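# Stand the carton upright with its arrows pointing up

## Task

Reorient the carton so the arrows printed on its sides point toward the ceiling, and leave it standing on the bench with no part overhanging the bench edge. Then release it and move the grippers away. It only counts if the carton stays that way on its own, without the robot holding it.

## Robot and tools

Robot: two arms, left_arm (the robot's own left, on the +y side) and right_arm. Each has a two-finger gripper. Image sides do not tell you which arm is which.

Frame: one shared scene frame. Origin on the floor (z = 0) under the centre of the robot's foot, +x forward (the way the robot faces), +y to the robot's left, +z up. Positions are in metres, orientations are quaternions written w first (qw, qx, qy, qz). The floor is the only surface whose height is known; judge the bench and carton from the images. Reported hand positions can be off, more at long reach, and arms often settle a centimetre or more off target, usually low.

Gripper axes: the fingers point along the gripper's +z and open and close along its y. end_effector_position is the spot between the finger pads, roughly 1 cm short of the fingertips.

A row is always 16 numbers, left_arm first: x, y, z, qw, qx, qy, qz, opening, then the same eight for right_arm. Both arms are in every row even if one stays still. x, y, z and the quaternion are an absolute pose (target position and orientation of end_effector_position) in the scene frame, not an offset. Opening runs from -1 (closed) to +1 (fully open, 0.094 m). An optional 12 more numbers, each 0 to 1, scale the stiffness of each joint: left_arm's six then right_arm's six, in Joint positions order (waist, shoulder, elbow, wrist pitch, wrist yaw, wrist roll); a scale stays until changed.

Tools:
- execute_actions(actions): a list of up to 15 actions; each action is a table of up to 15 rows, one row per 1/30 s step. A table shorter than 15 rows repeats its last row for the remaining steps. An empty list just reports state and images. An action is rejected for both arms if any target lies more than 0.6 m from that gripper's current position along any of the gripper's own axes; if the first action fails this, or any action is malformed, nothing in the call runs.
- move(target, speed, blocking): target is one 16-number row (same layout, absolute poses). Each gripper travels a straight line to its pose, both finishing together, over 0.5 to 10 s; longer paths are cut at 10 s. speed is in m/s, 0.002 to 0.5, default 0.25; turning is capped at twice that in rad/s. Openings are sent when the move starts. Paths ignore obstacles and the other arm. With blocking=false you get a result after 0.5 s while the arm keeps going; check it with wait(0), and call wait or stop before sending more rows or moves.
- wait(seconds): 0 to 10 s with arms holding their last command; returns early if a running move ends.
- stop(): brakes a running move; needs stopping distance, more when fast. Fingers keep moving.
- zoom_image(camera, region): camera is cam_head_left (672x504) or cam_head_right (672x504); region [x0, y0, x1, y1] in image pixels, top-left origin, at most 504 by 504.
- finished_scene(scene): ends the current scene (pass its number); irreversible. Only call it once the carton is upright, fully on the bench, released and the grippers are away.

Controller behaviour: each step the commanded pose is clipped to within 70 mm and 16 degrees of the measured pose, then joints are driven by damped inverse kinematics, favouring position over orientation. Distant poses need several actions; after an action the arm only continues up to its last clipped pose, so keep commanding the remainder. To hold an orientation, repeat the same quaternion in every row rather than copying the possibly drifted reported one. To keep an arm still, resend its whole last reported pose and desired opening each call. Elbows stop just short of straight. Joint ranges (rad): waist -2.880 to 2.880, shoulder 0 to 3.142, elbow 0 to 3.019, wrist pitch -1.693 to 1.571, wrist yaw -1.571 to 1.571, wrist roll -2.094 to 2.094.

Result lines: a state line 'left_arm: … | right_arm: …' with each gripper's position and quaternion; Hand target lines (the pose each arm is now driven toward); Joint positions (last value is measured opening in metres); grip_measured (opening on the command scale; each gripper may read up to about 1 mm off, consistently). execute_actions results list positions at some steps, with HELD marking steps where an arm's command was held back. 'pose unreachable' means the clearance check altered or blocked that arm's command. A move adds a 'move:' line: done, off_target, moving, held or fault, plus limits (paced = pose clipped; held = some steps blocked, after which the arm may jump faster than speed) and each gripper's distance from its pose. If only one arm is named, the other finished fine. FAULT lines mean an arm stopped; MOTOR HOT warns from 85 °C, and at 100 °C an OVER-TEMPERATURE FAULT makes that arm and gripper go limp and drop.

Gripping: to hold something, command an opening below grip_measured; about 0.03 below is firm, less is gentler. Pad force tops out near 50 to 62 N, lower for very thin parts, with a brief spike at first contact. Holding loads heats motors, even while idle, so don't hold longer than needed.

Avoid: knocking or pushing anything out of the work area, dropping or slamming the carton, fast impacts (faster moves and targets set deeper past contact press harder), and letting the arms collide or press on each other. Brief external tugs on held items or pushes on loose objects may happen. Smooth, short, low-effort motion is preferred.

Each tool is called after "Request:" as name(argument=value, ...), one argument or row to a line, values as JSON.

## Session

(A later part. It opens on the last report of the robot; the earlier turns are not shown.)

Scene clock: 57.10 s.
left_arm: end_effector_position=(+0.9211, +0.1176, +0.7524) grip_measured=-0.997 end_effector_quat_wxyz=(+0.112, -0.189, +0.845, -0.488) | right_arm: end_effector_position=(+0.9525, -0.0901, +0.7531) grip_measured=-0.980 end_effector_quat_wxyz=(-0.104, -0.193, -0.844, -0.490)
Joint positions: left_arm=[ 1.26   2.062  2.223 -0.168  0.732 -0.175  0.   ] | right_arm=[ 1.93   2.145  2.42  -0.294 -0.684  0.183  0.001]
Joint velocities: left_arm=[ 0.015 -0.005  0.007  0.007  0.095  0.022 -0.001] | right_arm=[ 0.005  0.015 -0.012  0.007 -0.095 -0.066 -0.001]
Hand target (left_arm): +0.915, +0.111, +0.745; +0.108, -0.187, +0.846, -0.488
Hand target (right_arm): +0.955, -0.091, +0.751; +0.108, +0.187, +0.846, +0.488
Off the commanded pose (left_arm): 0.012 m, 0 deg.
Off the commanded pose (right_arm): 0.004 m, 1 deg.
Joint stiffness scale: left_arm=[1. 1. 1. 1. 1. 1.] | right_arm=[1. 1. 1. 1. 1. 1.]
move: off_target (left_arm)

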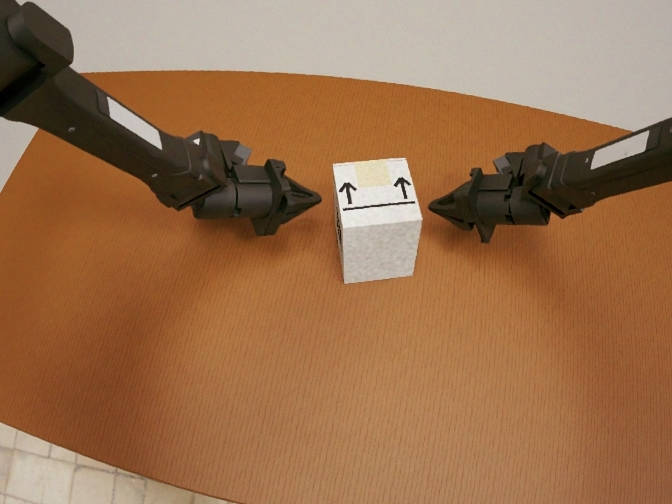

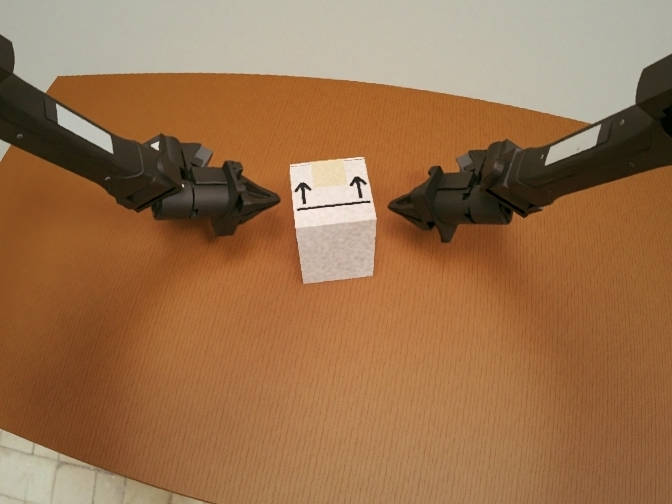

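Request:
execute_actions(
  actions=[
    [[0.912,0.085,0.748,0.108,-0.187,0.845,-0.488,-1,0.958,-0.055,0.752,0.108,0.187,0.845,0.488,-1]],
    [[0.908,0.045,0.755,0.108,-0.187,0.845,-0.488,-1,0.955,-0.008,0.755,0.108,0.187,0.845,0.488,-1]],
    [[0.908,0.04,0.778,0.108,-0.187,0.845,-0.488,-1,0.952,-0.003,0.778,0.108,0.187,0.845,0.488,-1]],
    [[0.903,0.04,0.80,0.108,-0.187,0.845,-0.488,-1,0.945,-0.003,0.80,0.108,0.187,0.845,0.488,-1]],
    [[0.89,0.04,0.815,0.108,-0.187,0.845,-0.488,-1,0.93,-0.003,0.815,0.108,0.187,0.845,0.488,-1]],
  ],
)

Scene clock: 62.17 s.
left_arm: end_effector_position=(+0.8541, +0.0807, +0.7711) grip_measured=-0.997 end_effector_quat_wxyz=(+0.087, -0.199, +0.864, -0.454) | right_arm: end_effector_position=(+0.9496, -0.0487, +0.8049) grip_measured=-0.980 end_effector_quat_wxyz=(-0.129, -0.196, -0.855, -0.463)
Joint positions: left_arm=[ 1.213  1.942  1.872  0.015  0.602 -0.173  0.   ] | right_arm=[ 2.021  1.973  2.085 -0.079 -0.538  0.183  0.001]
Joint velocities: left_arm=[ 0.005 -0.015 -0.007 -0.007 -0.037  0.022  0.   ] | right_arm=[-0.005 -0.005 -0.012  0.002  0.081  0.022 -0.   ]
Hand target (left_arm): +0.889, +0.042, +0.814; +0.108, -0.187, +0.845, -0.488
Hand target (right_arm): +0.930, -0.003, +0.814; +0.108, +0.188, +0.845, +0.489
Off the commanded pose (left_arm): 0.070 m, 5 deg.
Off the commanded pose (right_arm): 0.051 m, 4 deg.
Joint stiffness scale: left_arm=[1. 1. 1. 1. 1. 1.] | right_arm=[1. 1. 1. 1. 1. 1.]
Step readings (end_effector_position; steps 1 to 15: 1st action; 16 to 30: 2nd action; 31 to 45: 3rd action; 46 to 60: 4th action; 61 to 75: 5th action):
0: left_arm (+0.9211, +0.1176, +0.7524) | right_arm (+0.9525, -0.0901, +0.7531)
1: left_arm (+0.9207, +0.1179, +0.7504) | right_arm (+0.9526, -0.0902, +0.7507)
2: left_arm (+0.9208, +0.1183, +0.7491) | right_arm (+0.9533, -0.0901, +0.7491)
4: left_arm (+0.9200, +0.1157, +0.7490) | right_arm (+0.9552, -0.0847, +0.7500)
8: left_arm (+0.9205, +0.1084, +0.7518) | right_arm (+0.9584, -0.0678, +0.7550)
15: left_arm (+0.9221, +0.1034, +0.7544) | right_arm (+0.9598, -0.0569, +0.7570)
16: left_arm (+0.9205, +0.1028, +0.7513) | right_arm (+0.9601, -0.0571, +0.7543)
17: left_arm (+0.9205, +0.1028, +0.7496) | right_arm (+0.9609, -0.0570, +0.7525)
19: left_arm (+0.9178, +0.0969, +0.7488) | right_arm (+0.9623, -0.0528, +0.7525)
23: left_arm (+0.9186, +0.0973, +0.7488) | right_arm (+0.9647, -0.0534, +0.7533)
30: left_arm (+0.9186, +0.0973, +0.7488) | right_arm (+0.9647, -0.0534, +0.7533)
31: left_arm (+0.9158, +0.0965, +0.7481) | right_arm (+0.9629, -0.0528, +0.7529)
32: left_arm (+0.9130, +0.0961, +0.7491) | right_arm (+0.9620, -0.0534, +0.7540)
34: left_arm (+0.9058, +0.0949, +0.7496) | right_arm (+0.9593, -0.0533, +0.7561)
38: left_arm (+0.8990, +0.0926, +0.7492) | right_arm (+0.9592, -0.0540, +0.7586)
45: left_arm (+0.8985, +0.0922, +0.7494) | right_arm (+0.9590, -0.0538, +0.7589)
46: left_arm (+0.8970, +0.0921, +0.7504) | right_arm (+0.9569, -0.0536, +0.7595)
47: left_arm (+0.8928, +0.0919, +0.7526) | right_arm (+0.9541, -0.0540, +0.7625)
49: left_arm (+0.8841, +0.0908, +0.7569) | right_arm (+0.9498, -0.0537, +0.7691)
53: left_arm (+0.8758, +0.0881, +0.7588) | right_arm (+0.9540, -0.0511, +0.7812)
60: left_arm (+0.8723, +0.0856, +0.7587) | right_arm (+0.9618, -0.0480, +0.7901)
61: left_arm (+0.8705, +0.0852, +0.7597) | right_arm (+0.9594, -0.0478, +0.7906)
62: left_arm (+0.8675, +0.0847, +0.7628) | right_arm (+0.9565, -0.0483, +0.7935)
64: left_arm (+0.8595, +0.0831, +0.7677) | right_arm (+0.9510, -0.0490, +0.7988)
68: left_arm (+0.8547, +0.0808, +0.7710) | right_arm (+0.9496, -0.0489, +0.8042)
75: end_effector_position above

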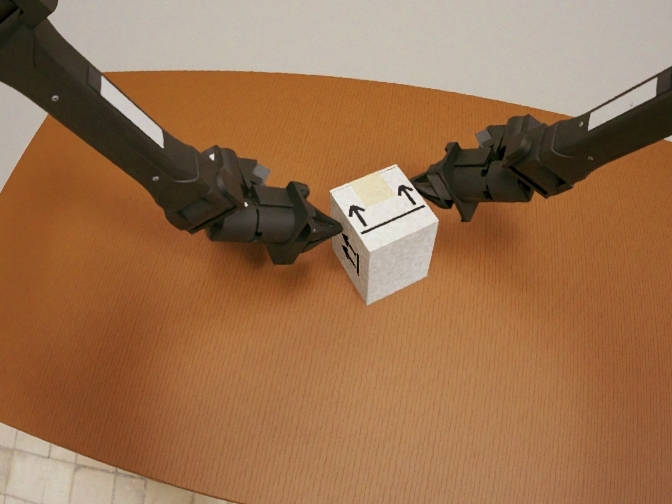

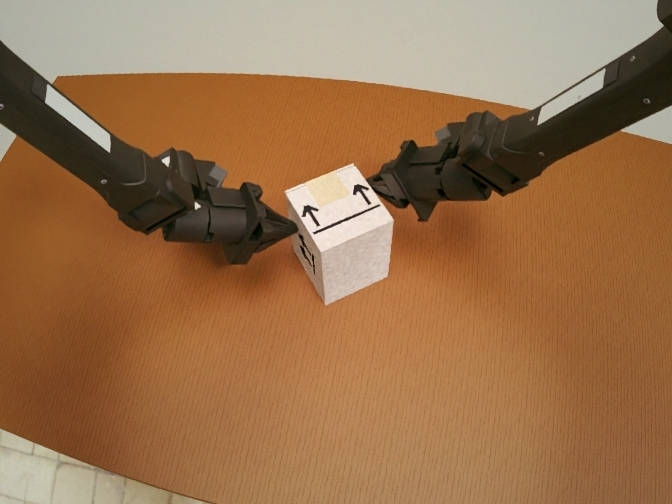

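Request:
execute_actions(
  actions=[
    [[0.86,0.09,0.765,0.108,-0.187,0.845,-0.488,-1,0.95,-0.09,0.79,0.108,0.187,0.845,0.488,-1]],
    [[0.86,0.09,0.765,0.108,-0.187,0.845,-0.488,-1,0.94,-0.09,0.755,0.108,0.187,0.845,0.488,-1]],
    [[0.86,0.07,0.765,0.108,-0.187,0.845,-0.488,-1,0.935,-0.05,0.755,0.108,0.187,0.845,0.488,-1]],
    [[0.865,0.04,0.77,0.108,-0.187,0.845,-0.488,-1,0.915,-0.02,0.76,0.108,0.187,0.845,0.488,-1]],
    [[0.855,0.04,0.77,0.108,-0.187,0.845,-0.488,-1,0.885,-0.02,0.76,0.108,0.187,0.845,0.488,-1]],
    [[0.835,0.04,0.77,0.108,-0.187,0.845,-0.488,-1,0.855,-0.02,0.76,0.108,0.187,0.845,0.488,-1]],
    [[0.81,0.04,0.77,0.108,-0.187,0.845,-0.488,-1,0.825,-0.02,0.76,0.108,0.187,0.845,0.488,-1]],
  ],
)

Scene clock: 69.50 s.
left_arm: end_effector_position=(+0.8328, +0.0808, +0.7664) grip_measured=-0.997 end_effector_quat_wxyz=(+0.130, -0.189, +0.856, -0.463) | right_arm: end_effector_position=(+0.8700, -0.0677, +0.7638) grip_measured=-0.980 end_effector_quat_wxyz=(-0.148, -0.190, -0.851, -0.466)
Joint positions: left_arm=[ 1.231  1.96   1.797  0.194  0.651 -0.172  0.   ] | right_arm=[ 1.941  2.002  1.919  0.155 -0.631  0.181  0.001]
Joint velocities: left_arm=[-0.015  0.005 -0.002 -0.007 -0.022 -0.007  0.   ] | right_arm=[-0.005  0.005  0.002  0.027 -0.007 -0.022  0.   ]
Hand target (left_arm): +0.810, +0.041, +0.771; +0.108, -0.186, +0.846, -0.488
Hand target (right_arm): +0.826, -0.021, +0.760; +0.108, +0.187, +0.845, +0.489
Off the commanded pose (left_arm): 0.047 m, 4 deg.
Off the commanded pose (right_arm): 0.066 m, 5 deg.
Joint stiffness scale: left_arm=[1. 1. 1. 1. 1. 1.] | right_arm=[1. 1. 1. 1. 1. 1.]
Step readings (end_effector_position; steps 1 to 15: 1st action; 16 to 30: 2nd action; 31 to 45: 3rd action; 46 to 60: 4th action; 61 to 75: 5th action; 76 to 90: 6th action; 91 to 105: 7th action):
0: left_arm (+0.8541, +0.0807, +0.7711) | right_arm (+0.9497, -0.0487, +0.8049)
1: left_arm (+0.8549, +0.0817, +0.7732) | right_arm (+0.9527, -0.0516, +0.8083)
2: left_arm (+0.8547, +0.0831, +0.7750) | right_arm (+0.9532, -0.0537, +0.8112)
4: left_arm (+0.8586, +0.0884, +0.7735) | right_arm (+0.9546, -0.0679, +0.8086)
8: left_arm (+0.8673, +0.0934, +0.7738) | right_arm (+0.9562, -0.0962, +0.7979)
15: left_arm (+0.8701, +0.0943, +0.7743) | right_arm (+0.9535, -0.1005, +0.7948)
16: left_arm (+0.8701, +0.0943, +0.7743) | right_arm (+0.9547, -0.0992, +0.7947)
17: left_arm (+0.8701, +0.0943, +0.7744) | right_arm (+0.9594, -0.0988, +0.7924)
19: left_arm (+0.8701, +0.0943, +0.7744) | right_arm (+0.9644, -0.0973, +0.7861)
23: left_arm (+0.8701, +0.0943, +0.7744) | right_arm (+0.9534, -0.0892, +0.7728)
30: left_arm (+0.8701, +0.0943, +0.7744) | right_arm (+0.9308, -0.0762, +0.7574)
31: left_arm (+0.8701, +0.0946, +0.7733) | right_arm (+0.9293, -0.0759, +0.7539)
32: left_arm (+0.8703, +0.0949, +0.7725) | right_arm (+0.9295, -0.0759, +0.7520)
34: left_arm (+0.8703, +0.0948, +0.7719) | right_arm (+0.9295, -0.0718, +0.7521)
38: left_arm (+0.8699, +0.0937, +0.7719) | right_arm (+0.9315, -0.0637, +0.7549)
45: left_arm (+0.8692, +0.0933, +0.7714) | right_arm (+0.9352, -0.0615, +0.7576)
46: left_arm (+0.8695, +0.0933, +0.7693) | right_arm (+0.9333, -0.0602, +0.7559)
47: left_arm (+0.8702, +0.0927, +0.7678) | right_arm (+0.9333, -0.0603, +0.7562)
49: left_arm (+0.8712, +0.0921, +0.7674) | right_arm (+0.9334, -0.0603, +0.7559)
53: left_arm (+0.8713, +0.0919, +0.7674) | right_arm (+0.9333, -0.0602, +0.7557)
60: left_arm (+0.8713, +0.0919, +0.7674) | right_arm (+0.9332, -0.0601, +0.7556)
61: left_arm (+0.8712, +0.0919, +0.7674) | right_arm (+0.9307, -0.0594, +0.7559)
62: left_arm (+0.8716, +0.0921, +0.7675) | right_arm (+0.9286, -0.0598, +0.7582)
64: left_arm (+0.8718, +0.0922, +0.7675) | right_arm (+0.9213, -0.0597, +0.7599)
68: left_arm (+0.8725, +0.0926, +0.7675) | right_arm (+0.9154, -0.0600, +0.7596)
75: left_arm (+0.8726, +0.0926, +0.7675) | right_arm (+0.9151, -0.0599, +0.7596)
76: left_arm (+0.8704, +0.0919, +0.7673) | right_arm (+0.9130, -0.0598, +0.7600)
77: left_arm (+0.8686, +0.0914, +0.7675) | right_arm (+0.9107, -0.0603, +0.7622)
79: left_arm (+0.8620, +0.0891, +0.7669) | right_arm (+0.9015, -0.0614, +0.7627)
83: left_arm (+0.8551, +0.0867, +0.7661) | right_arm (+0.8930, -0.0637, +0.7624)
90: left_arm (+0.8549, +0.0867, +0.7661) | right_arm (+0.8930, -0.0638, +0.7625)
91: left_arm (+0.8530, +0.0859, +0.7664) | right_arm (+0.8912, -0.0634, +0.7628)
92: left_arm (+0.8509, +0.0854, +0.7674) | right_arm (+0.8889, -0.0640, +0.7644)
94: left_arm (+0.8433, +0.0832, +0.7674) | right_arm (+0.8799, -0.0654, +0.7643)
98: left_arm (+0.8328, +0.0808, +0.7664) | right_arm (+0.8699, -0.0675, +0.7636)
105: end_effector_position above

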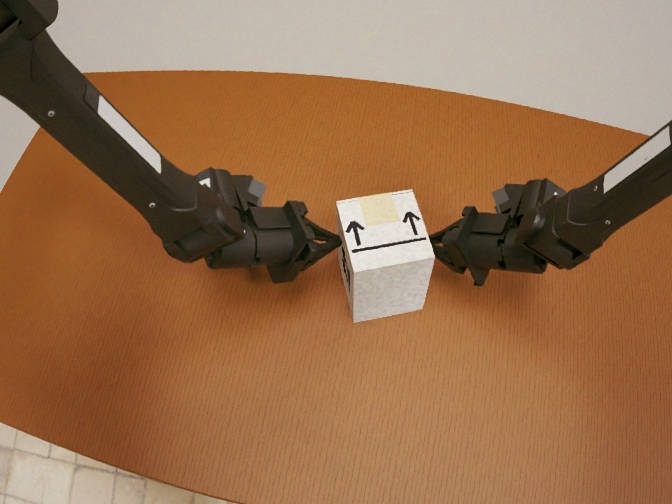

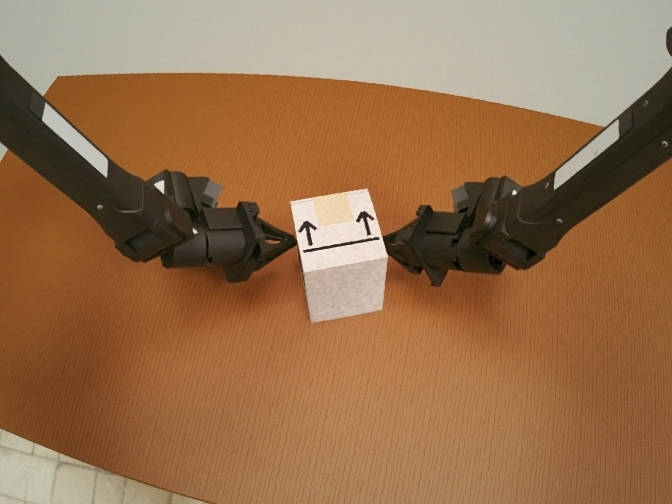

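Request:
execute_actions(
  actions=[
    [[0.79,0.035,0.772,0.09,-0.15,0.853,-0.492,-1,0.80,-0.028,0.762,0.09,0.15,0.853,0.492,-1]],
    [[0.77,0.03,0.772,0.07,-0.12,0.858,-0.495,-1,0.775,-0.033,0.762,0.07,0.12,0.858,0.495,-1]],
    [[0.75,0.027,0.772,0.05,-0.08,0.862,-0.498,-1,0.75,-0.037,0.762,0.05,0.08,0.862,0.498,-1]],
    [[0.73,0.025,0.772,0.025,-0.04,0.865,-0.5,-1,0.73,-0.04,0.762,0.025,0.04,0.865,0.5,-1]],
    [[0.745,0.1,0.76,0,0,0.866,-0.5,-1,0.77,-0.115,0.76,0,0,0.866,0.5,-1]],
    [[0.76,0.1,0.755,0,0,0.866,-0.5,-1,0.79,-0.115,0.755,0,0,0.866,0.5,-1]],
  ],
)

Scene clock: 76.83 s.
left_arm: end_effector_position=(+0.7762, +0.1105, +0.7628) grip_measured=-0.997 end_effector_quat_wxyz=(+0.012, -0.000, +0.869, -0.495) | right_arm: end_effector_position=(+0.7966, -0.1254, +0.7580) grip_measured=-0.980 end_effector_quat_wxyz=(-0.006, -0.006, -0.869, -0.495)
Joint positions: left_arm=[ 1.298  1.968  1.969 -0.5    0.722  0.395  0.   ] | right_arm=[ 1.833  1.993  2.075 -0.592 -0.728 -0.391  0.001]
Joint velocities: left_arm=[-0.005 -0.015  0.007  0.002 -0.022  0.007 -0.001] | right_arm=[ 0.005  0.005 -0.002 -0.007  0.007  0.007 -0.001]
Hand target (left_arm): +0.760, +0.100, +0.755; +0.000, +0.000, +0.866, -0.500
Hand target (right_arm): +0.790, -0.115, +0.756; +0.000, +0.000, +0.866, +0.500
Off the commanded pose (left_arm): 0.021 m, 2 deg.
Off the commanded pose (right_arm): 0.013 m, 1 deg.
Joint stiffness scale: left_arm=[1. 1. 1. 1. 1. 1.] | right_arm=[1. 1. 1. 1. 1. 1.]
Step readings (end_effector_position; steps 1 to 15: 1st action; 16 to 30: 2nd action; 31 to 45: 3rd action; 46 to 60: 4th action; 61 to 75: 5th action; 76 to 90: 6th action):
0: left_arm (+0.8328, +0.0808, +0.7664) | right_arm (+0.8700, -0.0677, +0.7638)
1: left_arm (+0.8308, +0.0799, +0.7665) | right_arm (+0.8685, -0.0678, +0.7642)
2: left_arm (+0.8282, +0.0797, +0.7664) | right_arm (+0.8651, -0.0687, +0.7649)
4: left_arm (+0.8222, +0.0773, +0.7663) | right_arm (+0.8557, -0.0708, +0.7645)
8: left_arm (+0.8160, +0.0749, +0.7661) | right_arm (+0.8470, -0.0734, +0.7643)
15: left_arm (+0.8153, +0.0746, +0.7660) | right_arm (+0.8467, -0.0734, +0.7643)
16: left_arm (+0.8132, +0.0739, +0.7659) | right_arm (+0.8450, -0.0736, +0.7643)
17: left_arm (+0.8107, +0.0736, +0.7662) | right_arm (+0.8415, -0.0741, +0.7645)
19: left_arm (+0.8047, +0.0714, +0.7660) | right_arm (+0.8321, -0.0760, +0.7637)
23: left_arm (+0.7986, +0.0693, +0.7659) | right_arm (+0.8214, -0.0779, +0.7622)
30: left_arm (+0.7981, +0.0691, +0.7660) | right_arm (+0.8207, -0.0780, +0.7621)
31: left_arm (+0.7958, +0.0684, +0.7660) | right_arm (+0.8183, -0.0779, +0.7620)
32: left_arm (+0.7930, +0.0681, +0.7667) | right_arm (+0.8147, -0.0783, +0.7622)
34: left_arm (+0.7865, +0.0667, +0.7665) | right_arm (+0.8051, -0.0793, +0.7616)
38: left_arm (+0.7813, +0.0651, +0.7666) | right_arm (+0.7924, -0.0803, +0.7597)
45: left_arm (+0.7807, +0.0649, +0.7666) | right_arm (+0.7901, -0.0798, +0.7595)
46: left_arm (+0.7779, +0.0643, +0.7666) | right_arm (+0.7872, -0.0794, +0.7594)
47: left_arm (+0.7749, +0.0639, +0.7674) | right_arm (+0.7835, -0.0800, +0.7598)
49: left_arm (+0.7680, +0.0628, +0.7676) | right_arm (+0.7737, -0.0803, +0.7592)
53: left_arm (+0.7624, +0.0619, +0.7677) | right_arm (+0.7651, -0.0805, +0.7588)
60: left_arm (+0.7617, +0.0618, +0.7678) | right_arm (+0.7643, -0.0805, +0.7587)
61: left_arm (+0.7620, +0.0652, +0.7690) | right_arm (+0.7646, -0.0843, +0.7595)
62: left_arm (+0.7589, +0.0674, +0.7721) | right_arm (+0.7609, -0.0863, +0.7618)
64: left_arm (+0.7562, +0.0791, +0.7722) | right_arm (+0.7621, -0.0979, +0.7632)
68: left_arm (+0.7589, +0.1012, +0.7667) | right_arm (+0.7777, -0.1189, +0.7618)
75: left_arm (+0.7576, +0.1055, +0.7662) | right_arm (+0.7794, -0.1216, +0.7630)
76: left_arm (+0.7592, +0.1061, +0.7663) | right_arm (+0.7806, -0.1218, +0.7630)
77: left_arm (+0.7610, +0.1062, +0.7649) | right_arm (+0.7825, -0.1220, +0.7611)
79: left_arm (+0.7683, +0.1079, +0.7625) | right_arm (+0.7898, -0.1231, +0.7577)
83: left_arm (+0.7765, +0.1105, +0.7625) | right_arm (+0.7968, -0.1253, +0.7577)
90: end_effector_position above

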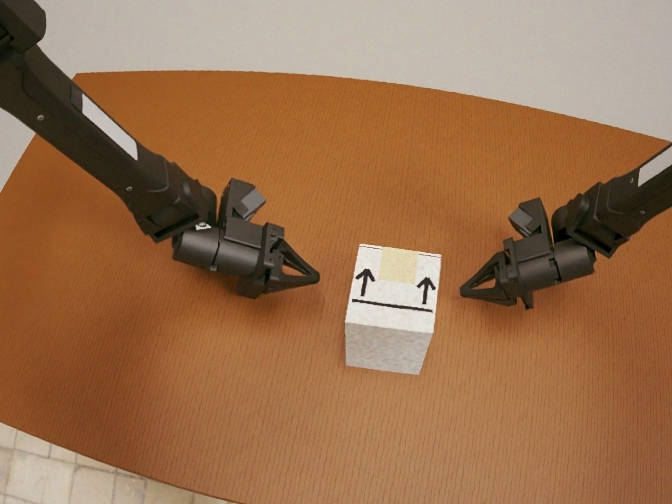

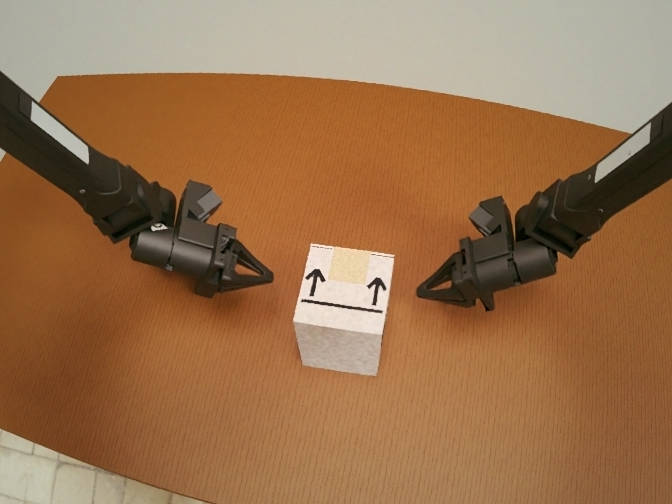

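Request:
execute_actions(
  actions=[
    [[0.76,0.06,0.755,0,0,0.866,-0.5,-1,0.79,-0.09,0.755,0,0,0.866,0.5,-1]],
    [[0.765,0.02,0.762,0,0,0.866,-0.5,-1,0.79,-0.05,0.76,0,0,0.866,0.5,-1]],
    [[0.77,0.018,0.785,0,0,0.866,-0.5,-1,0.788,-0.048,0.78,0,0,0.866,0.5,-1]],
    [[0.765,0.018,0.805,0,0,0.866,-0.5,-1,0.78,-0.048,0.80,0,0,0.866,0.5,-1]],
    [[0.75,0.016,0.82,0,0,0.866,-0.5,-1,0.765,-0.05,0.815,0,0,0.866,0.5,-1]],
  ],
)

Scene clock: 82.03 s.
left_arm: end_effector_position=(+0.7413, +0.0622, +0.7901) grip_measured=-0.997 end_effector_quat_wxyz=(-0.003, -0.005, +0.884, -0.468) | right_arm: end_effector_position=(+0.7609, -0.0823, +0.7975) grip_measured=-0.980 end_effector_quat_wxyz=(+0.002, -0.001, -0.878, -0.478)
Joint positions: left_arm=[ 1.221  1.889  1.737 -0.317  0.587  0.327  0.   ] | right_arm=[ 1.902  1.869  1.781 -0.399 -0.624 -0.351  0.001]
Joint velocities: left_arm=[-0.005 -0.024 -0.012  0.002  0.037 -0.007 -0.   ] | right_arm=[-0.005 -0.005 -0.002 -0.017 -0.066  0.037  0.   ]
Hand target (left_arm): +0.750, +0.018, +0.820; +0.000, +0.001, +0.866, -0.500
Hand target (right_arm): +0.764, -0.050, +0.815; -0.000, +0.001, +0.866, +0.501
Off the commanded pose (left_arm): 0.056 m, 4 deg.
Off the commanded pose (right_arm): 0.037 m, 3 deg.
Joint stiffness scale: left_arm=[1. 1. 1. 1. 1. 1.] | right_arm=[1. 1. 1. 1. 1. 1.]
Step readings (end_effector_position; steps 1 to 15: 1st action; 16 to 30: 2nd action; 31 to 45: 3rd action; 46 to 60: 4th action; 61 to 75: 5th action):
0: left_arm (+0.7762, +0.1105, +0.7628) | right_arm (+0.7966, -0.1254, +0.7580)
1: left_arm (+0.7755, +0.1105, +0.7602) | right_arm (+0.7960, -0.1250, +0.7566)
2: left_arm (+0.7761, +0.1105, +0.7578) | right_arm (+0.7960, -0.1244, +0.7557)
4: left_arm (+0.7774, +0.1040, +0.7579) | right_arm (+0.7965, -0.1183, +0.7569)
8: left_arm (+0.7769, +0.0850, +0.7624) | right_arm (+0.7965, -0.1016, +0.7613)
15: left_arm (+0.7713, +0.0704, +0.7634) | right_arm (+0.7928, -0.0906, +0.7619)
16: left_arm (+0.7707, +0.0706, +0.7603) | right_arm (+0.7922, -0.0906, +0.7589)
17: left_arm (+0.7714, +0.0708, +0.7576) | right_arm (+0.7936, -0.0902, +0.7565)
19: left_arm (+0.7738, +0.0643, +0.7584) | right_arm (+0.7967, -0.0846, +0.7565)
23: left_arm (+0.7773, +0.0637, +0.7580) | right_arm (+0.7987, -0.0839, +0.7561)
30: left_arm (+0.7774, +0.0637, +0.7580) | right_arm (+0.7987, -0.0839, +0.7560)
31: left_arm (+0.7753, +0.0629, +0.7577) | right_arm (+0.7970, -0.0835, +0.7565)
32: left_arm (+0.7741, +0.0631, +0.7585) | right_arm (+0.7944, -0.0833, +0.7585)
34: left_arm (+0.7701, +0.0631, +0.7598) | right_arm (+0.7889, -0.0828, +0.7623)
38: left_arm (+0.7660, +0.0621, +0.7598) | right_arm (+0.7864, -0.0829, +0.7633)
45: left_arm (+0.7662, +0.0623, +0.7598) | right_arm (+0.7861, -0.0829, +0.7632)
46: left_arm (+0.7652, +0.0626, +0.7607) | right_arm (+0.7846, -0.0829, +0.7642)
47: left_arm (+0.7623, +0.0626, +0.7640) | right_arm (+0.7812, -0.0830, +0.7681)
49: left_arm (+0.7561, +0.0629, +0.7711) | right_arm (+0.7744, -0.0825, +0.7761)
53: left_arm (+0.7541, +0.0629, +0.7760) | right_arm (+0.7741, -0.0824, +0.7816)
60: left_arm (+0.7541, +0.0629, +0.7761) | right_arm (+0.7743, -0.0826, +0.7816)
61: left_arm (+0.7531, +0.0627, +0.7769) | right_arm (+0.7726, -0.0823, +0.7826)
62: left_arm (+0.7505, +0.0628, +0.7798) | right_arm (+0.7699, -0.0823, +0.7860)
64: left_arm (+0.7442, +0.0625, +0.7864) | right_arm (+0.7629, -0.0824, +0.7932)
68: left_arm (+0.7414, +0.0622, +0.7902) | right_arm (+0.7610, -0.0824, +0.7976)
75: end_effector_position above

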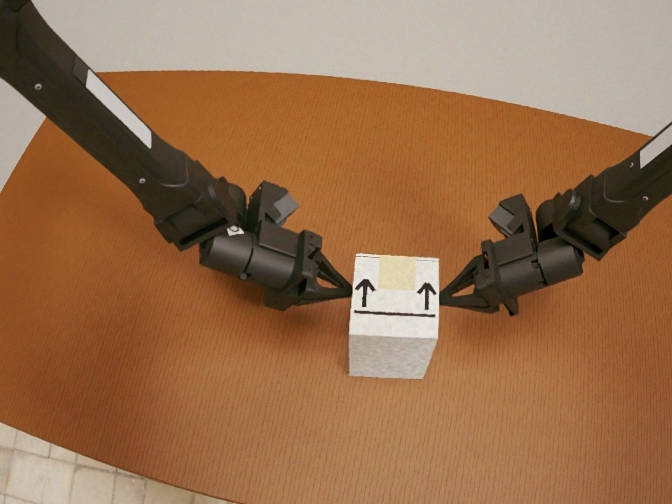

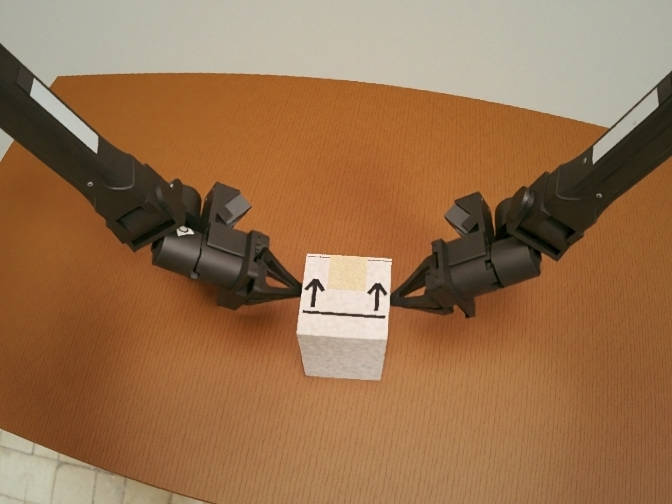

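Request:
execute_actions(
  actions=[
    [[0.73,0.016,0.825,0,0,0.866,-0.5,-1,0.745,-0.045,0.82,0,0,0.866,0.5,-1]],
    [[0.71,0.014,0.83,0,0,0.866,-0.5,-1,0.725,-0.045,0.825,0,0,0.866,0.5,-1]],
  ],
)

Scene clock: 85.53 s.
left_arm: end_effector_position=(+0.7129, +0.0590, +0.8031) grip_measured=-0.997 end_effector_quat_wxyz=(+0.004, -0.003, +0.886, -0.464) | right_arm: end_effector_position=(+0.7373, -0.0831, +0.8081) grip_measured=-0.980 end_effector_quat_wxyz=(-0.010, +0.001, -0.882, -0.470)
Joint positions: left_arm=[ 1.221  1.85   1.603 -0.207  0.583  0.327  0.   ] | right_arm=[ 1.898  1.824  1.649 -0.283 -0.619 -0.351  0.001]
Joint velocities: left_arm=[-0.005 -0.015  0.002  0.012 -0.022 -0.007 -0.   ] | right_arm=[-0.005 -0.005  0.007  0.017 -0.095 -0.11  -0.   ]
Hand target (left_arm): +0.710, +0.016, +0.830; -0.000, +0.001, +0.866, -0.500
Hand target (right_arm): +0.725, -0.046, +0.824; -0.000, +0.000, +0.866, +0.500
Off the commanded pose (left_arm): 0.053 m, 5 deg.
Off the commanded pose (right_arm): 0.043 m, 4 deg.
Joint stiffness scale: left_arm=[1. 1. 1. 1. 1. 1.] | right_arm=[1. 1. 1. 1. 1. 1.]
Step readings (end_effector_position; steps 1 to 15: 1st action; 16 to 30: 2nd action):
0: left_arm (+0.7413, +0.0622, +0.7901) | right_arm (+0.7609, -0.0823, +0.7975)
1: left_arm (+0.7399, +0.0619, +0.7905) | right_arm (+0.7597, -0.0821, +0.7978)
2: left_arm (+0.7385, +0.0621, +0.7922) | right_arm (+0.7585, -0.0822, +0.7993)
4: left_arm (+0.7331, +0.0618, +0.7958) | right_arm (+0.7537, -0.0819, +0.8022)
8: left_arm (+0.7279, +0.0608, +0.7971) | right_arm (+0.7506, -0.0818, +0.8029)
15: left_arm (+0.7280, +0.0609, +0.7971) | right_arm (+0.7507, -0.0820, +0.8028)
16: left_arm (+0.7268, +0.0607, +0.7974) | right_arm (+0.7494, -0.0817, +0.8032)
17: left_arm (+0.7255, +0.0608, +0.7989) | right_arm (+0.7480, -0.0817, +0.8046)
19: left_arm (+0.7202, +0.0604, +0.8021) | right_arm (+0.7432, -0.0817, +0.8079)
23: left_arm (+0.7134, +0.0591, +0.8031) | right_arm (+0.7372, -0.0830, +0.8080)
30: end_effector_position above

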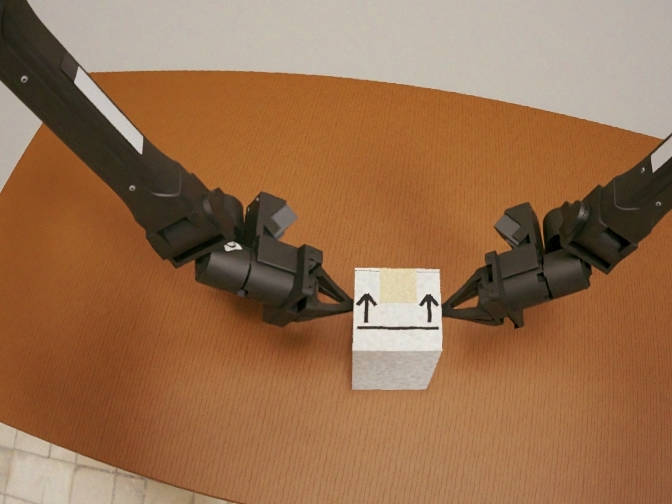

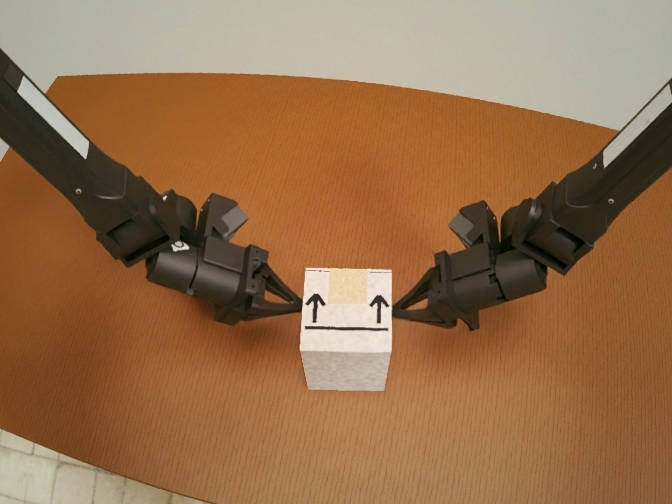

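Request:
execute_actions(
  actions=[
    [[0.71,0.014,0.84,0.113,0.065,0.858,-0.496,-1,0.725,-0.045,0.835,0.113,-0.065,0.858,0.496,-1]],
    [[0.71,0.014,0.845,0.224,0.129,0.836,-0.483,-1,0.725,-0.045,0.84,0.224,-0.129,0.836,0.483,-1]],
    [[0.71,0.014,0.85,0.331,0.191,0.8,-0.462,-1,0.725,-0.045,0.845,0.331,-0.191,0.8,0.462,-1]],
    [[0.71,0.014,0.85,0.433,0.25,0.75,-0.433,-1,0.725,-0.045,0.845,0.433,-0.25,0.75,0.433,-1]],
  ],
)

Scene clock: 91.47 s.
left_arm: end_effector_position=(+0.7191, +0.0046, +0.8612) grip_measured=-0.997 end_effector_quat_wxyz=(+0.433, +0.243, +0.747, -0.441) | right_arm: end_effector_position=(+0.7245, -0.0396, +0.8474) grip_measured=-0.980 end_effector_quat_wxyz=(-0.424, +0.242, -0.752, -0.443)
Joint positions: left_arm=[1.183 1.937 1.402 0.639 0.928 0.824 0.   ] | right_arm=[ 1.906  1.92   1.43   0.58  -0.971 -0.82   0.001]
Joint velocities: left_arm=[-0.005  0.005 -0.002  0.022  0.037  0.007 -0.001] | right_arm=[-0.015 -0.015  0.012  0.017 -0.066 -0.051 -0.   ]
Hand target (left_arm): +0.711, +0.014, +0.850; +0.433, +0.249, +0.751, -0.432
Hand target (right_arm): +0.724, -0.045, +0.845; +0.432, -0.251, +0.750, +0.433
Off the commanded pose (left_arm): 0.017 m, 1 deg.
Off the commanded pose (right_arm): 0.006 m, 2 deg.
Joint stiffness scale: left_arm=[1. 1. 1. 1. 1. 1.] | right_arm=[1. 1. 1. 1. 1. 1.]
Step readings (end_effector_position; steps 1 to 15: 1st action; 16 to 30: 2nd action; 31 to 45: 3rd action; 46 to 60: 4th action):
0: left_arm (+0.7129, +0.0590, +0.8031) | right_arm (+0.7373, -0.0831, +0.8081)
1: left_arm (+0.7145, +0.0581, +0.8045) | right_arm (+0.7386, -0.0828, +0.8096)
2: left_arm (+0.7171, +0.0582, +0.8075) | right_arm (+0.7404, -0.0835, +0.8125)
4: left_arm (+0.7159, +0.0569, +0.8133) | right_arm (+0.7382, -0.0841, +0.8174)
8: left_arm (+0.7133, +0.0549, +0.8153) | right_arm (+0.7351, -0.0825, +0.8197)
15: left_arm (+0.7132, +0.0549, +0.8153) | right_arm (+0.7349, -0.0824, +0.8197)
16: left_arm (+0.7166, +0.0531, +0.8194) | right_arm (+0.7375, -0.0813, +0.8229)
17: left_arm (+0.7200, +0.0508, +0.8246) | right_arm (+0.7403, -0.0794, +0.8276)
19: left_arm (+0.7213, +0.0419, +0.8338) | right_arm (+0.7400, -0.0710, +0.8350)
23: left_arm (+0.7185, +0.0264, +0.8445) | right_arm (+0.7344, -0.0531, +0.8412)
30: left_arm (+0.7211, +0.0233, +0.8465) | right_arm (+0.7320, -0.0468, +0.8413)
31: left_arm (+0.7250, +0.0217, +0.8519) | right_arm (+0.7354, -0.0455, +0.8464)
32: left_arm (+0.7303, +0.0218, +0.8567) | right_arm (+0.7398, -0.0454, +0.8510)
34: left_arm (+0.7356, +0.0218, +0.8604) | right_arm (+0.7446, -0.0456, +0.8549)
38: left_arm (+0.7357, +0.0205, +0.8591) | right_arm (+0.7448, -0.0443, +0.8534)
45: left_arm (+0.7317, +0.0184, +0.8570) | right_arm (+0.7412, -0.0424, +0.8514)
46: left_arm (+0.7339, +0.0166, +0.8634) | right_arm (+0.7431, -0.0415, +0.8571)
47: left_arm (+0.7380, +0.0166, +0.8683) | right_arm (+0.7466, -0.0415, +0.8616)
49: left_arm (+0.7397, +0.0151, +0.8703) | right_arm (+0.7474, -0.0430, +0.8621)
53: left_arm (+0.7289, +0.0091, +0.8656) | right_arm (+0.7355, -0.0427, +0.8534)
60: end_effector_position above

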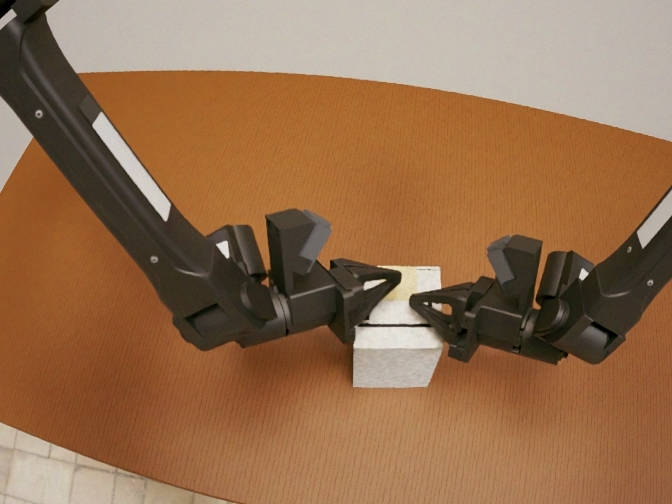

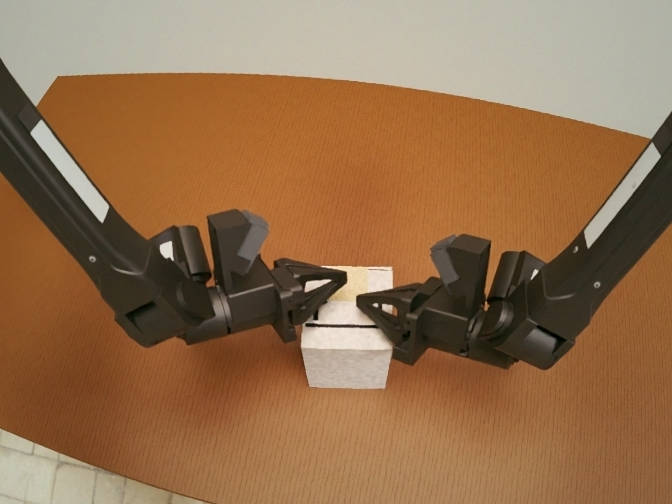

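Request:
move(
  target=[0.77,0.1,0.86,0,0,0.866,-0.5,-1,0.66,-0.15,0.83,0,0,0.866,0.5,-1],
  speed=0.3,
)

Request:
move(
  target=[0.79,0.06,0.8,0,0,0.866,-0.5,-1,0.635,-0.1,0.75,0,0,0.866,0.5,-1],
  speed=0.2,
)

Request:
move(
  target=[0.785,0.01,0.8,0,0,0.866,-0.5,-1,0.635,-0.04,0.742,0,0,0.866,0.5,-1],
  speed=0.12,
)

Scene clock: 99.60 s.
left_arm: end_effector_position=(+0.7576, +0.0818, +0.8599) grip_measured=-0.997 end_effector_quat_wxyz=(-0.004, +0.009, +0.859, -0.513) | right_arm: end_effector_position=(+0.6545, -0.1428, +0.8288) grip_measured=-0.980 end_effector_quat_wxyz=(-0.004, +0.004, -0.864, -0.504)
Joint positions: left_arm=[ 1.224  1.737  1.629 -0.425  0.68   0.39   0.   ] | right_arm=[ 1.76   1.759  1.445 -0.261 -0.803 -0.479  0.001]
Joint velocities: left_arm=[ 0.005 -0.024 -0.007  0.012 -0.022 -0.081  0.001] | right_arm=[ 0.005 -0.024 -0.007  0.002 -0.022  0.007  0.   ]
Hand target (left_arm): +0.768, +0.100, +0.862; -0.001, +0.004, +0.865, -0.502
Hand target (right_arm): +0.661, -0.150, +0.830; +0.001, +0.002, +0.866, +0.500
Off the commanded pose (left_arm): 0.022 m, 2 deg.
Off the commanded pose (right_arm): 0.009 m, 1 deg.
Joint stiffness scale: left_arm=[1. 1. 1. 1. 1. 1.] | right_arm=[1. 1. 1. 1. 1. 1.]
move: off_target (left_arm)

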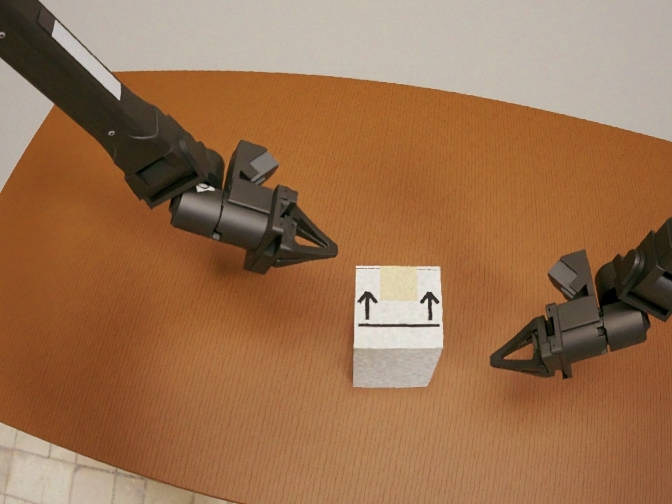

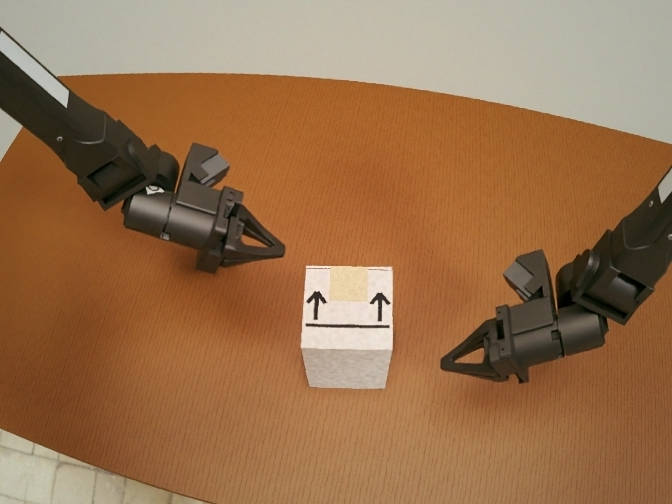

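Scene clock: 100.87 s.
left_arm: end_effector_position=(+0.7973, +0.0769, +0.8013) grip_measured=-0.997 end_effector_quat_wxyz=(+0.010, +0.002, +0.870, -0.493) | right_arm: end_effector_position=(+0.6239, -0.1004, +0.7478) grip_measured=-0.980 end_effector_quat_wxyz=(+0.007, +0.001, -0.865, -0.502)
Joint positions: left_arm=[ 1.224  1.894  1.893 -0.474  0.648  0.356  0.   ] | right_arm=[ 1.785  1.998  1.654 -0.236 -0.772 -0.456  0.001]
Joint velocities: left_arm=[-0.015  0.005 -0.022  0.002 -0.007  0.037 -0.   ] | right_arm=[-0.005 -0.005  0.007  0.017  0.037 -0.007 -0.001]
Hand target (left_arm): +0.790, +0.061, +0.800; +0.000, +0.000, +0.866, -0.500
Hand target (right_arm): +0.636, -0.101, +0.749; -0.000, +0.000, +0.866, +0.500
Off the commanded pose (left_arm): 0.018 m, 2 deg.
Off the commanded pose (right_arm): 0.011 m, 1 deg.
Joint stiffness scale: left_arm=[1. 1. 1. 1. 1. 1.] | right_arm=[1. 1. 1. 1. 1. 1.]
move: off_target (left_arm, right_arm)

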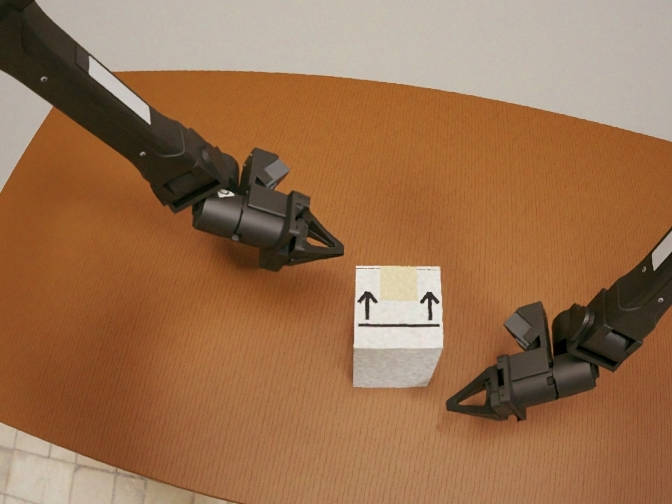

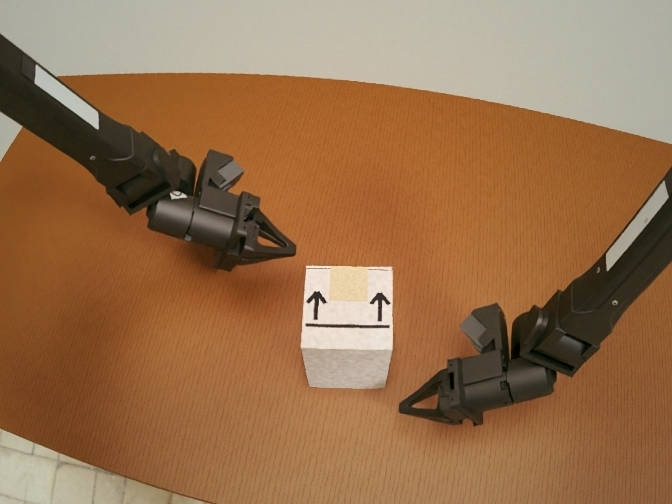

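Scene clock: 102.00 s.
left_arm: end_effector_position=(+0.7921, +0.0202, +0.8056) grip_measured=-0.997 end_effector_quat_wxyz=(+0.005, +0.003, +0.867, -0.498) | right_arm: end_effector_position=(+0.6366, -0.0387, +0.7475) grip_measured=-0.980 end_effector_quat_wxyz=(+0.001, +0.005, -0.864, -0.504)
Joint positions: left_arm=[ 1.149  1.934  1.895 -0.427  0.591  0.32   0.   ] | right_arm=[ 1.874  2.044  1.69  -0.176 -0.704 -0.4    0.001]
Joint velocities: left_arm=[-0.005  0.005  0.027 -0.007 -0.007  0.037  0.   ] | right_arm=[ 0.005 -0.015 -0.002  0.017 -0.051 -0.037  0.001]
Hand target (left_arm): +0.785, +0.010, +0.800; +0.000, +0.001, +0.866, -0.500
Hand target (right_arm): +0.636, -0.040, +0.742; +0.000, +0.001, +0.866, +0.501
Off the commanded pose (left_arm): 0.014 m, 1 deg.
Off the commanded pose (right_arm): 0.006 m, 1 deg.
Joint stiffness scale: left_arm=[1. 1. 1. 1. 1. 1.] | right_arm=[1. 1. 1. 1. 1. 1.]
move: off_target (left_arm)

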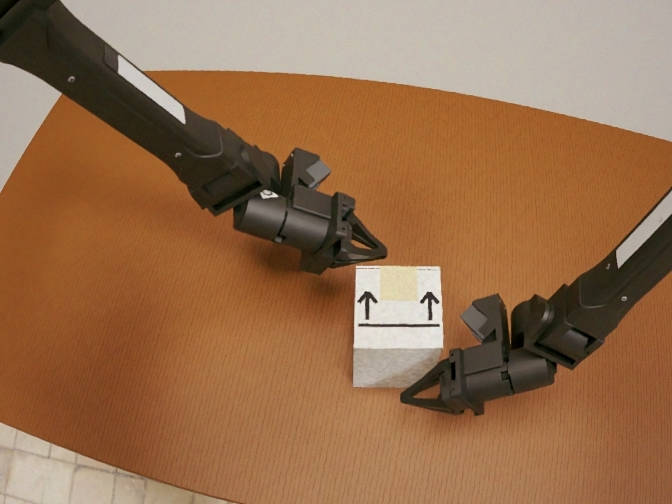

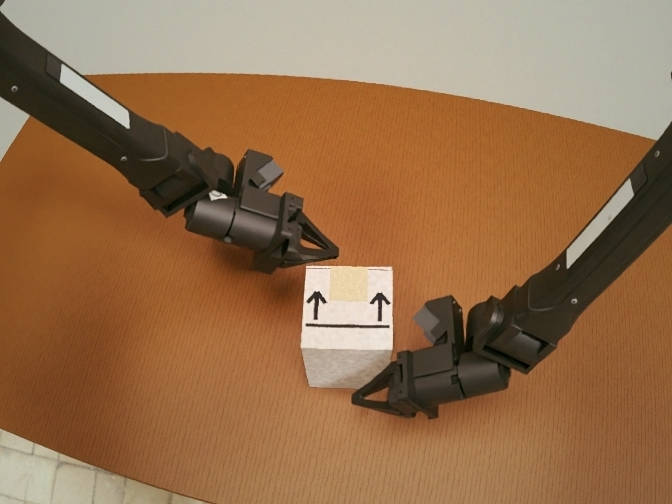

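Request:
move(
  target=[0.78,-0.01,0.795,0,0,0.866,-0.5,-1,0.645,-0.06,0.73,0,0,0.866,0.5,-1],
  speed=0.08,
)

Request:
move(
  target=[0.69,-0.01,0.82,0,0,0.866,-0.5,-1,0.645,-0.06,0.73,0,0,0.866,0.5,-1],
  speed=0.05,
)

Scene clock: 105.77 s.
left_arm: end_effector_position=(+0.7932, +0.0155, +0.7981) grip_measured=-0.997 end_effector_quat_wxyz=(+0.010, +0.001, +0.871, -0.490) | right_arm: end_effector_position=(+0.6570, -0.0607, +0.7359) grip_measured=-0.980 end_effector_quat_wxyz=(-0.010, +0.001, -0.867, -0.498)
Joint positions: left_arm=[ 1.144  1.951  1.908 -0.403  0.573  0.308  0.   ] | right_arm=[ 1.849  2.047  1.749 -0.209 -0.721 -0.399  0.001]
Joint velocities: left_arm=[-0.005  0.005 -0.012  0.012 -0.037  0.007  0.   ] | right_arm=[-0.015 -0.015 -0.007 -0.007 -0.022 -0.051 -0.001]
Hand target (left_arm): +0.779, -0.009, +0.796; -0.000, +0.000, +0.866, -0.500
Hand target (right_arm): +0.645, -0.061, +0.731; +0.000, -0.000, +0.866, +0.500
Off the commanded pose (left_arm): 0.029 m, 2 deg.
Off the commanded pose (right_arm): 0.013 m, 1 deg.
Joint stiffness scale: left_arm=[1. 1. 1. 1. 1. 1.] | right_arm=[1. 1. 1. 1. 1. 1.]
move: off_target (left_arm, right_arm)

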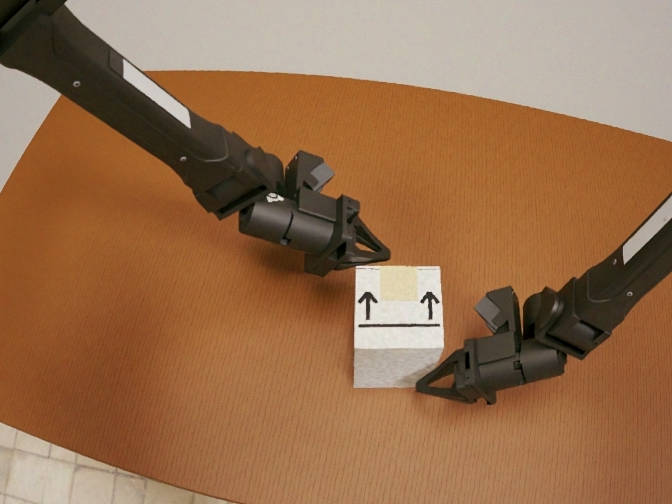

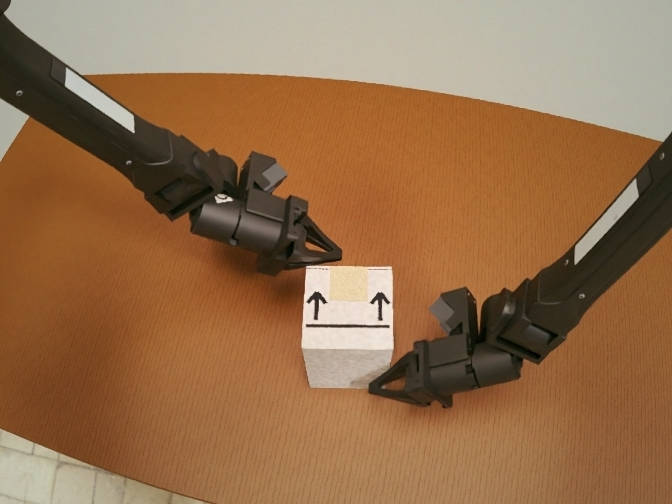

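Scene clock: 108.23 s.
left_arm: end_effector_position=(+0.6945, -0.0051, +0.8205) grip_measured=-0.997 end_effector_quat_wxyz=(+0.001, -0.001, +0.867, -0.498) | right_arm: end_effector_position=(+0.6547, -0.0613, +0.7347) grip_measured=-0.980 end_effector_quat_wxyz=(-0.009, +0.001, -0.867, -0.498)
Joint positions: left_arm=[ 1.144  1.893  1.577 -0.152  0.585  0.309  0.   ] | right_arm=[ 1.847  2.05   1.749 -0.209 -0.721 -0.399  0.001]
Joint velocities: left_arm=[ 0.005  0.005 -0.012 -0.002 -0.007  0.007  0.   ] | right_arm=[-0.005  0.005 -0.002  0.007 -0.037  0.007 -0.001]
Hand target (left_arm): +0.690, -0.010, +0.821; +0.000, +0.000, +0.866, -0.500
Hand target (right_arm): +0.645, -0.060, +0.730; +0.000, +0.000, +0.866, +0.500
Off the commanded pose (left_arm): 0.007 m, 0 deg.
Off the commanded pose (right_arm): 0.011 m, 1 deg.
Joint stiffness scale: left_arm=[1. 1. 1. 1. 1. 1.] | right_arm=[1. 1. 1. 1. 1. 1.]
move: off_target (right_arm)

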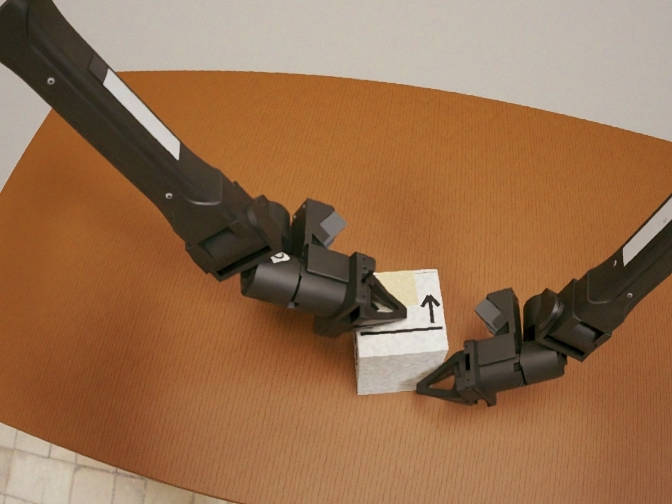

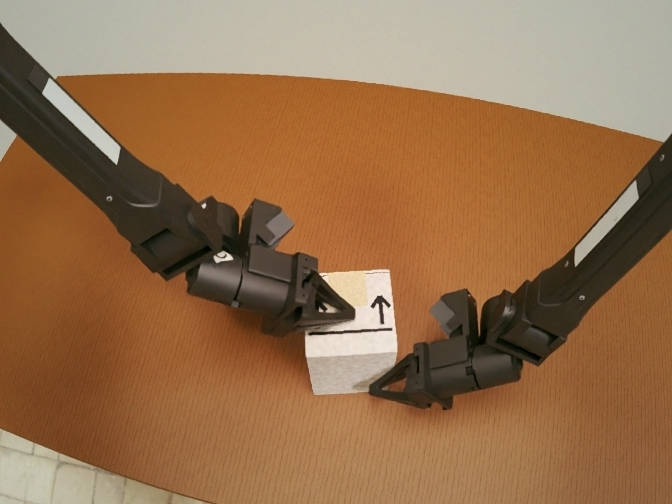

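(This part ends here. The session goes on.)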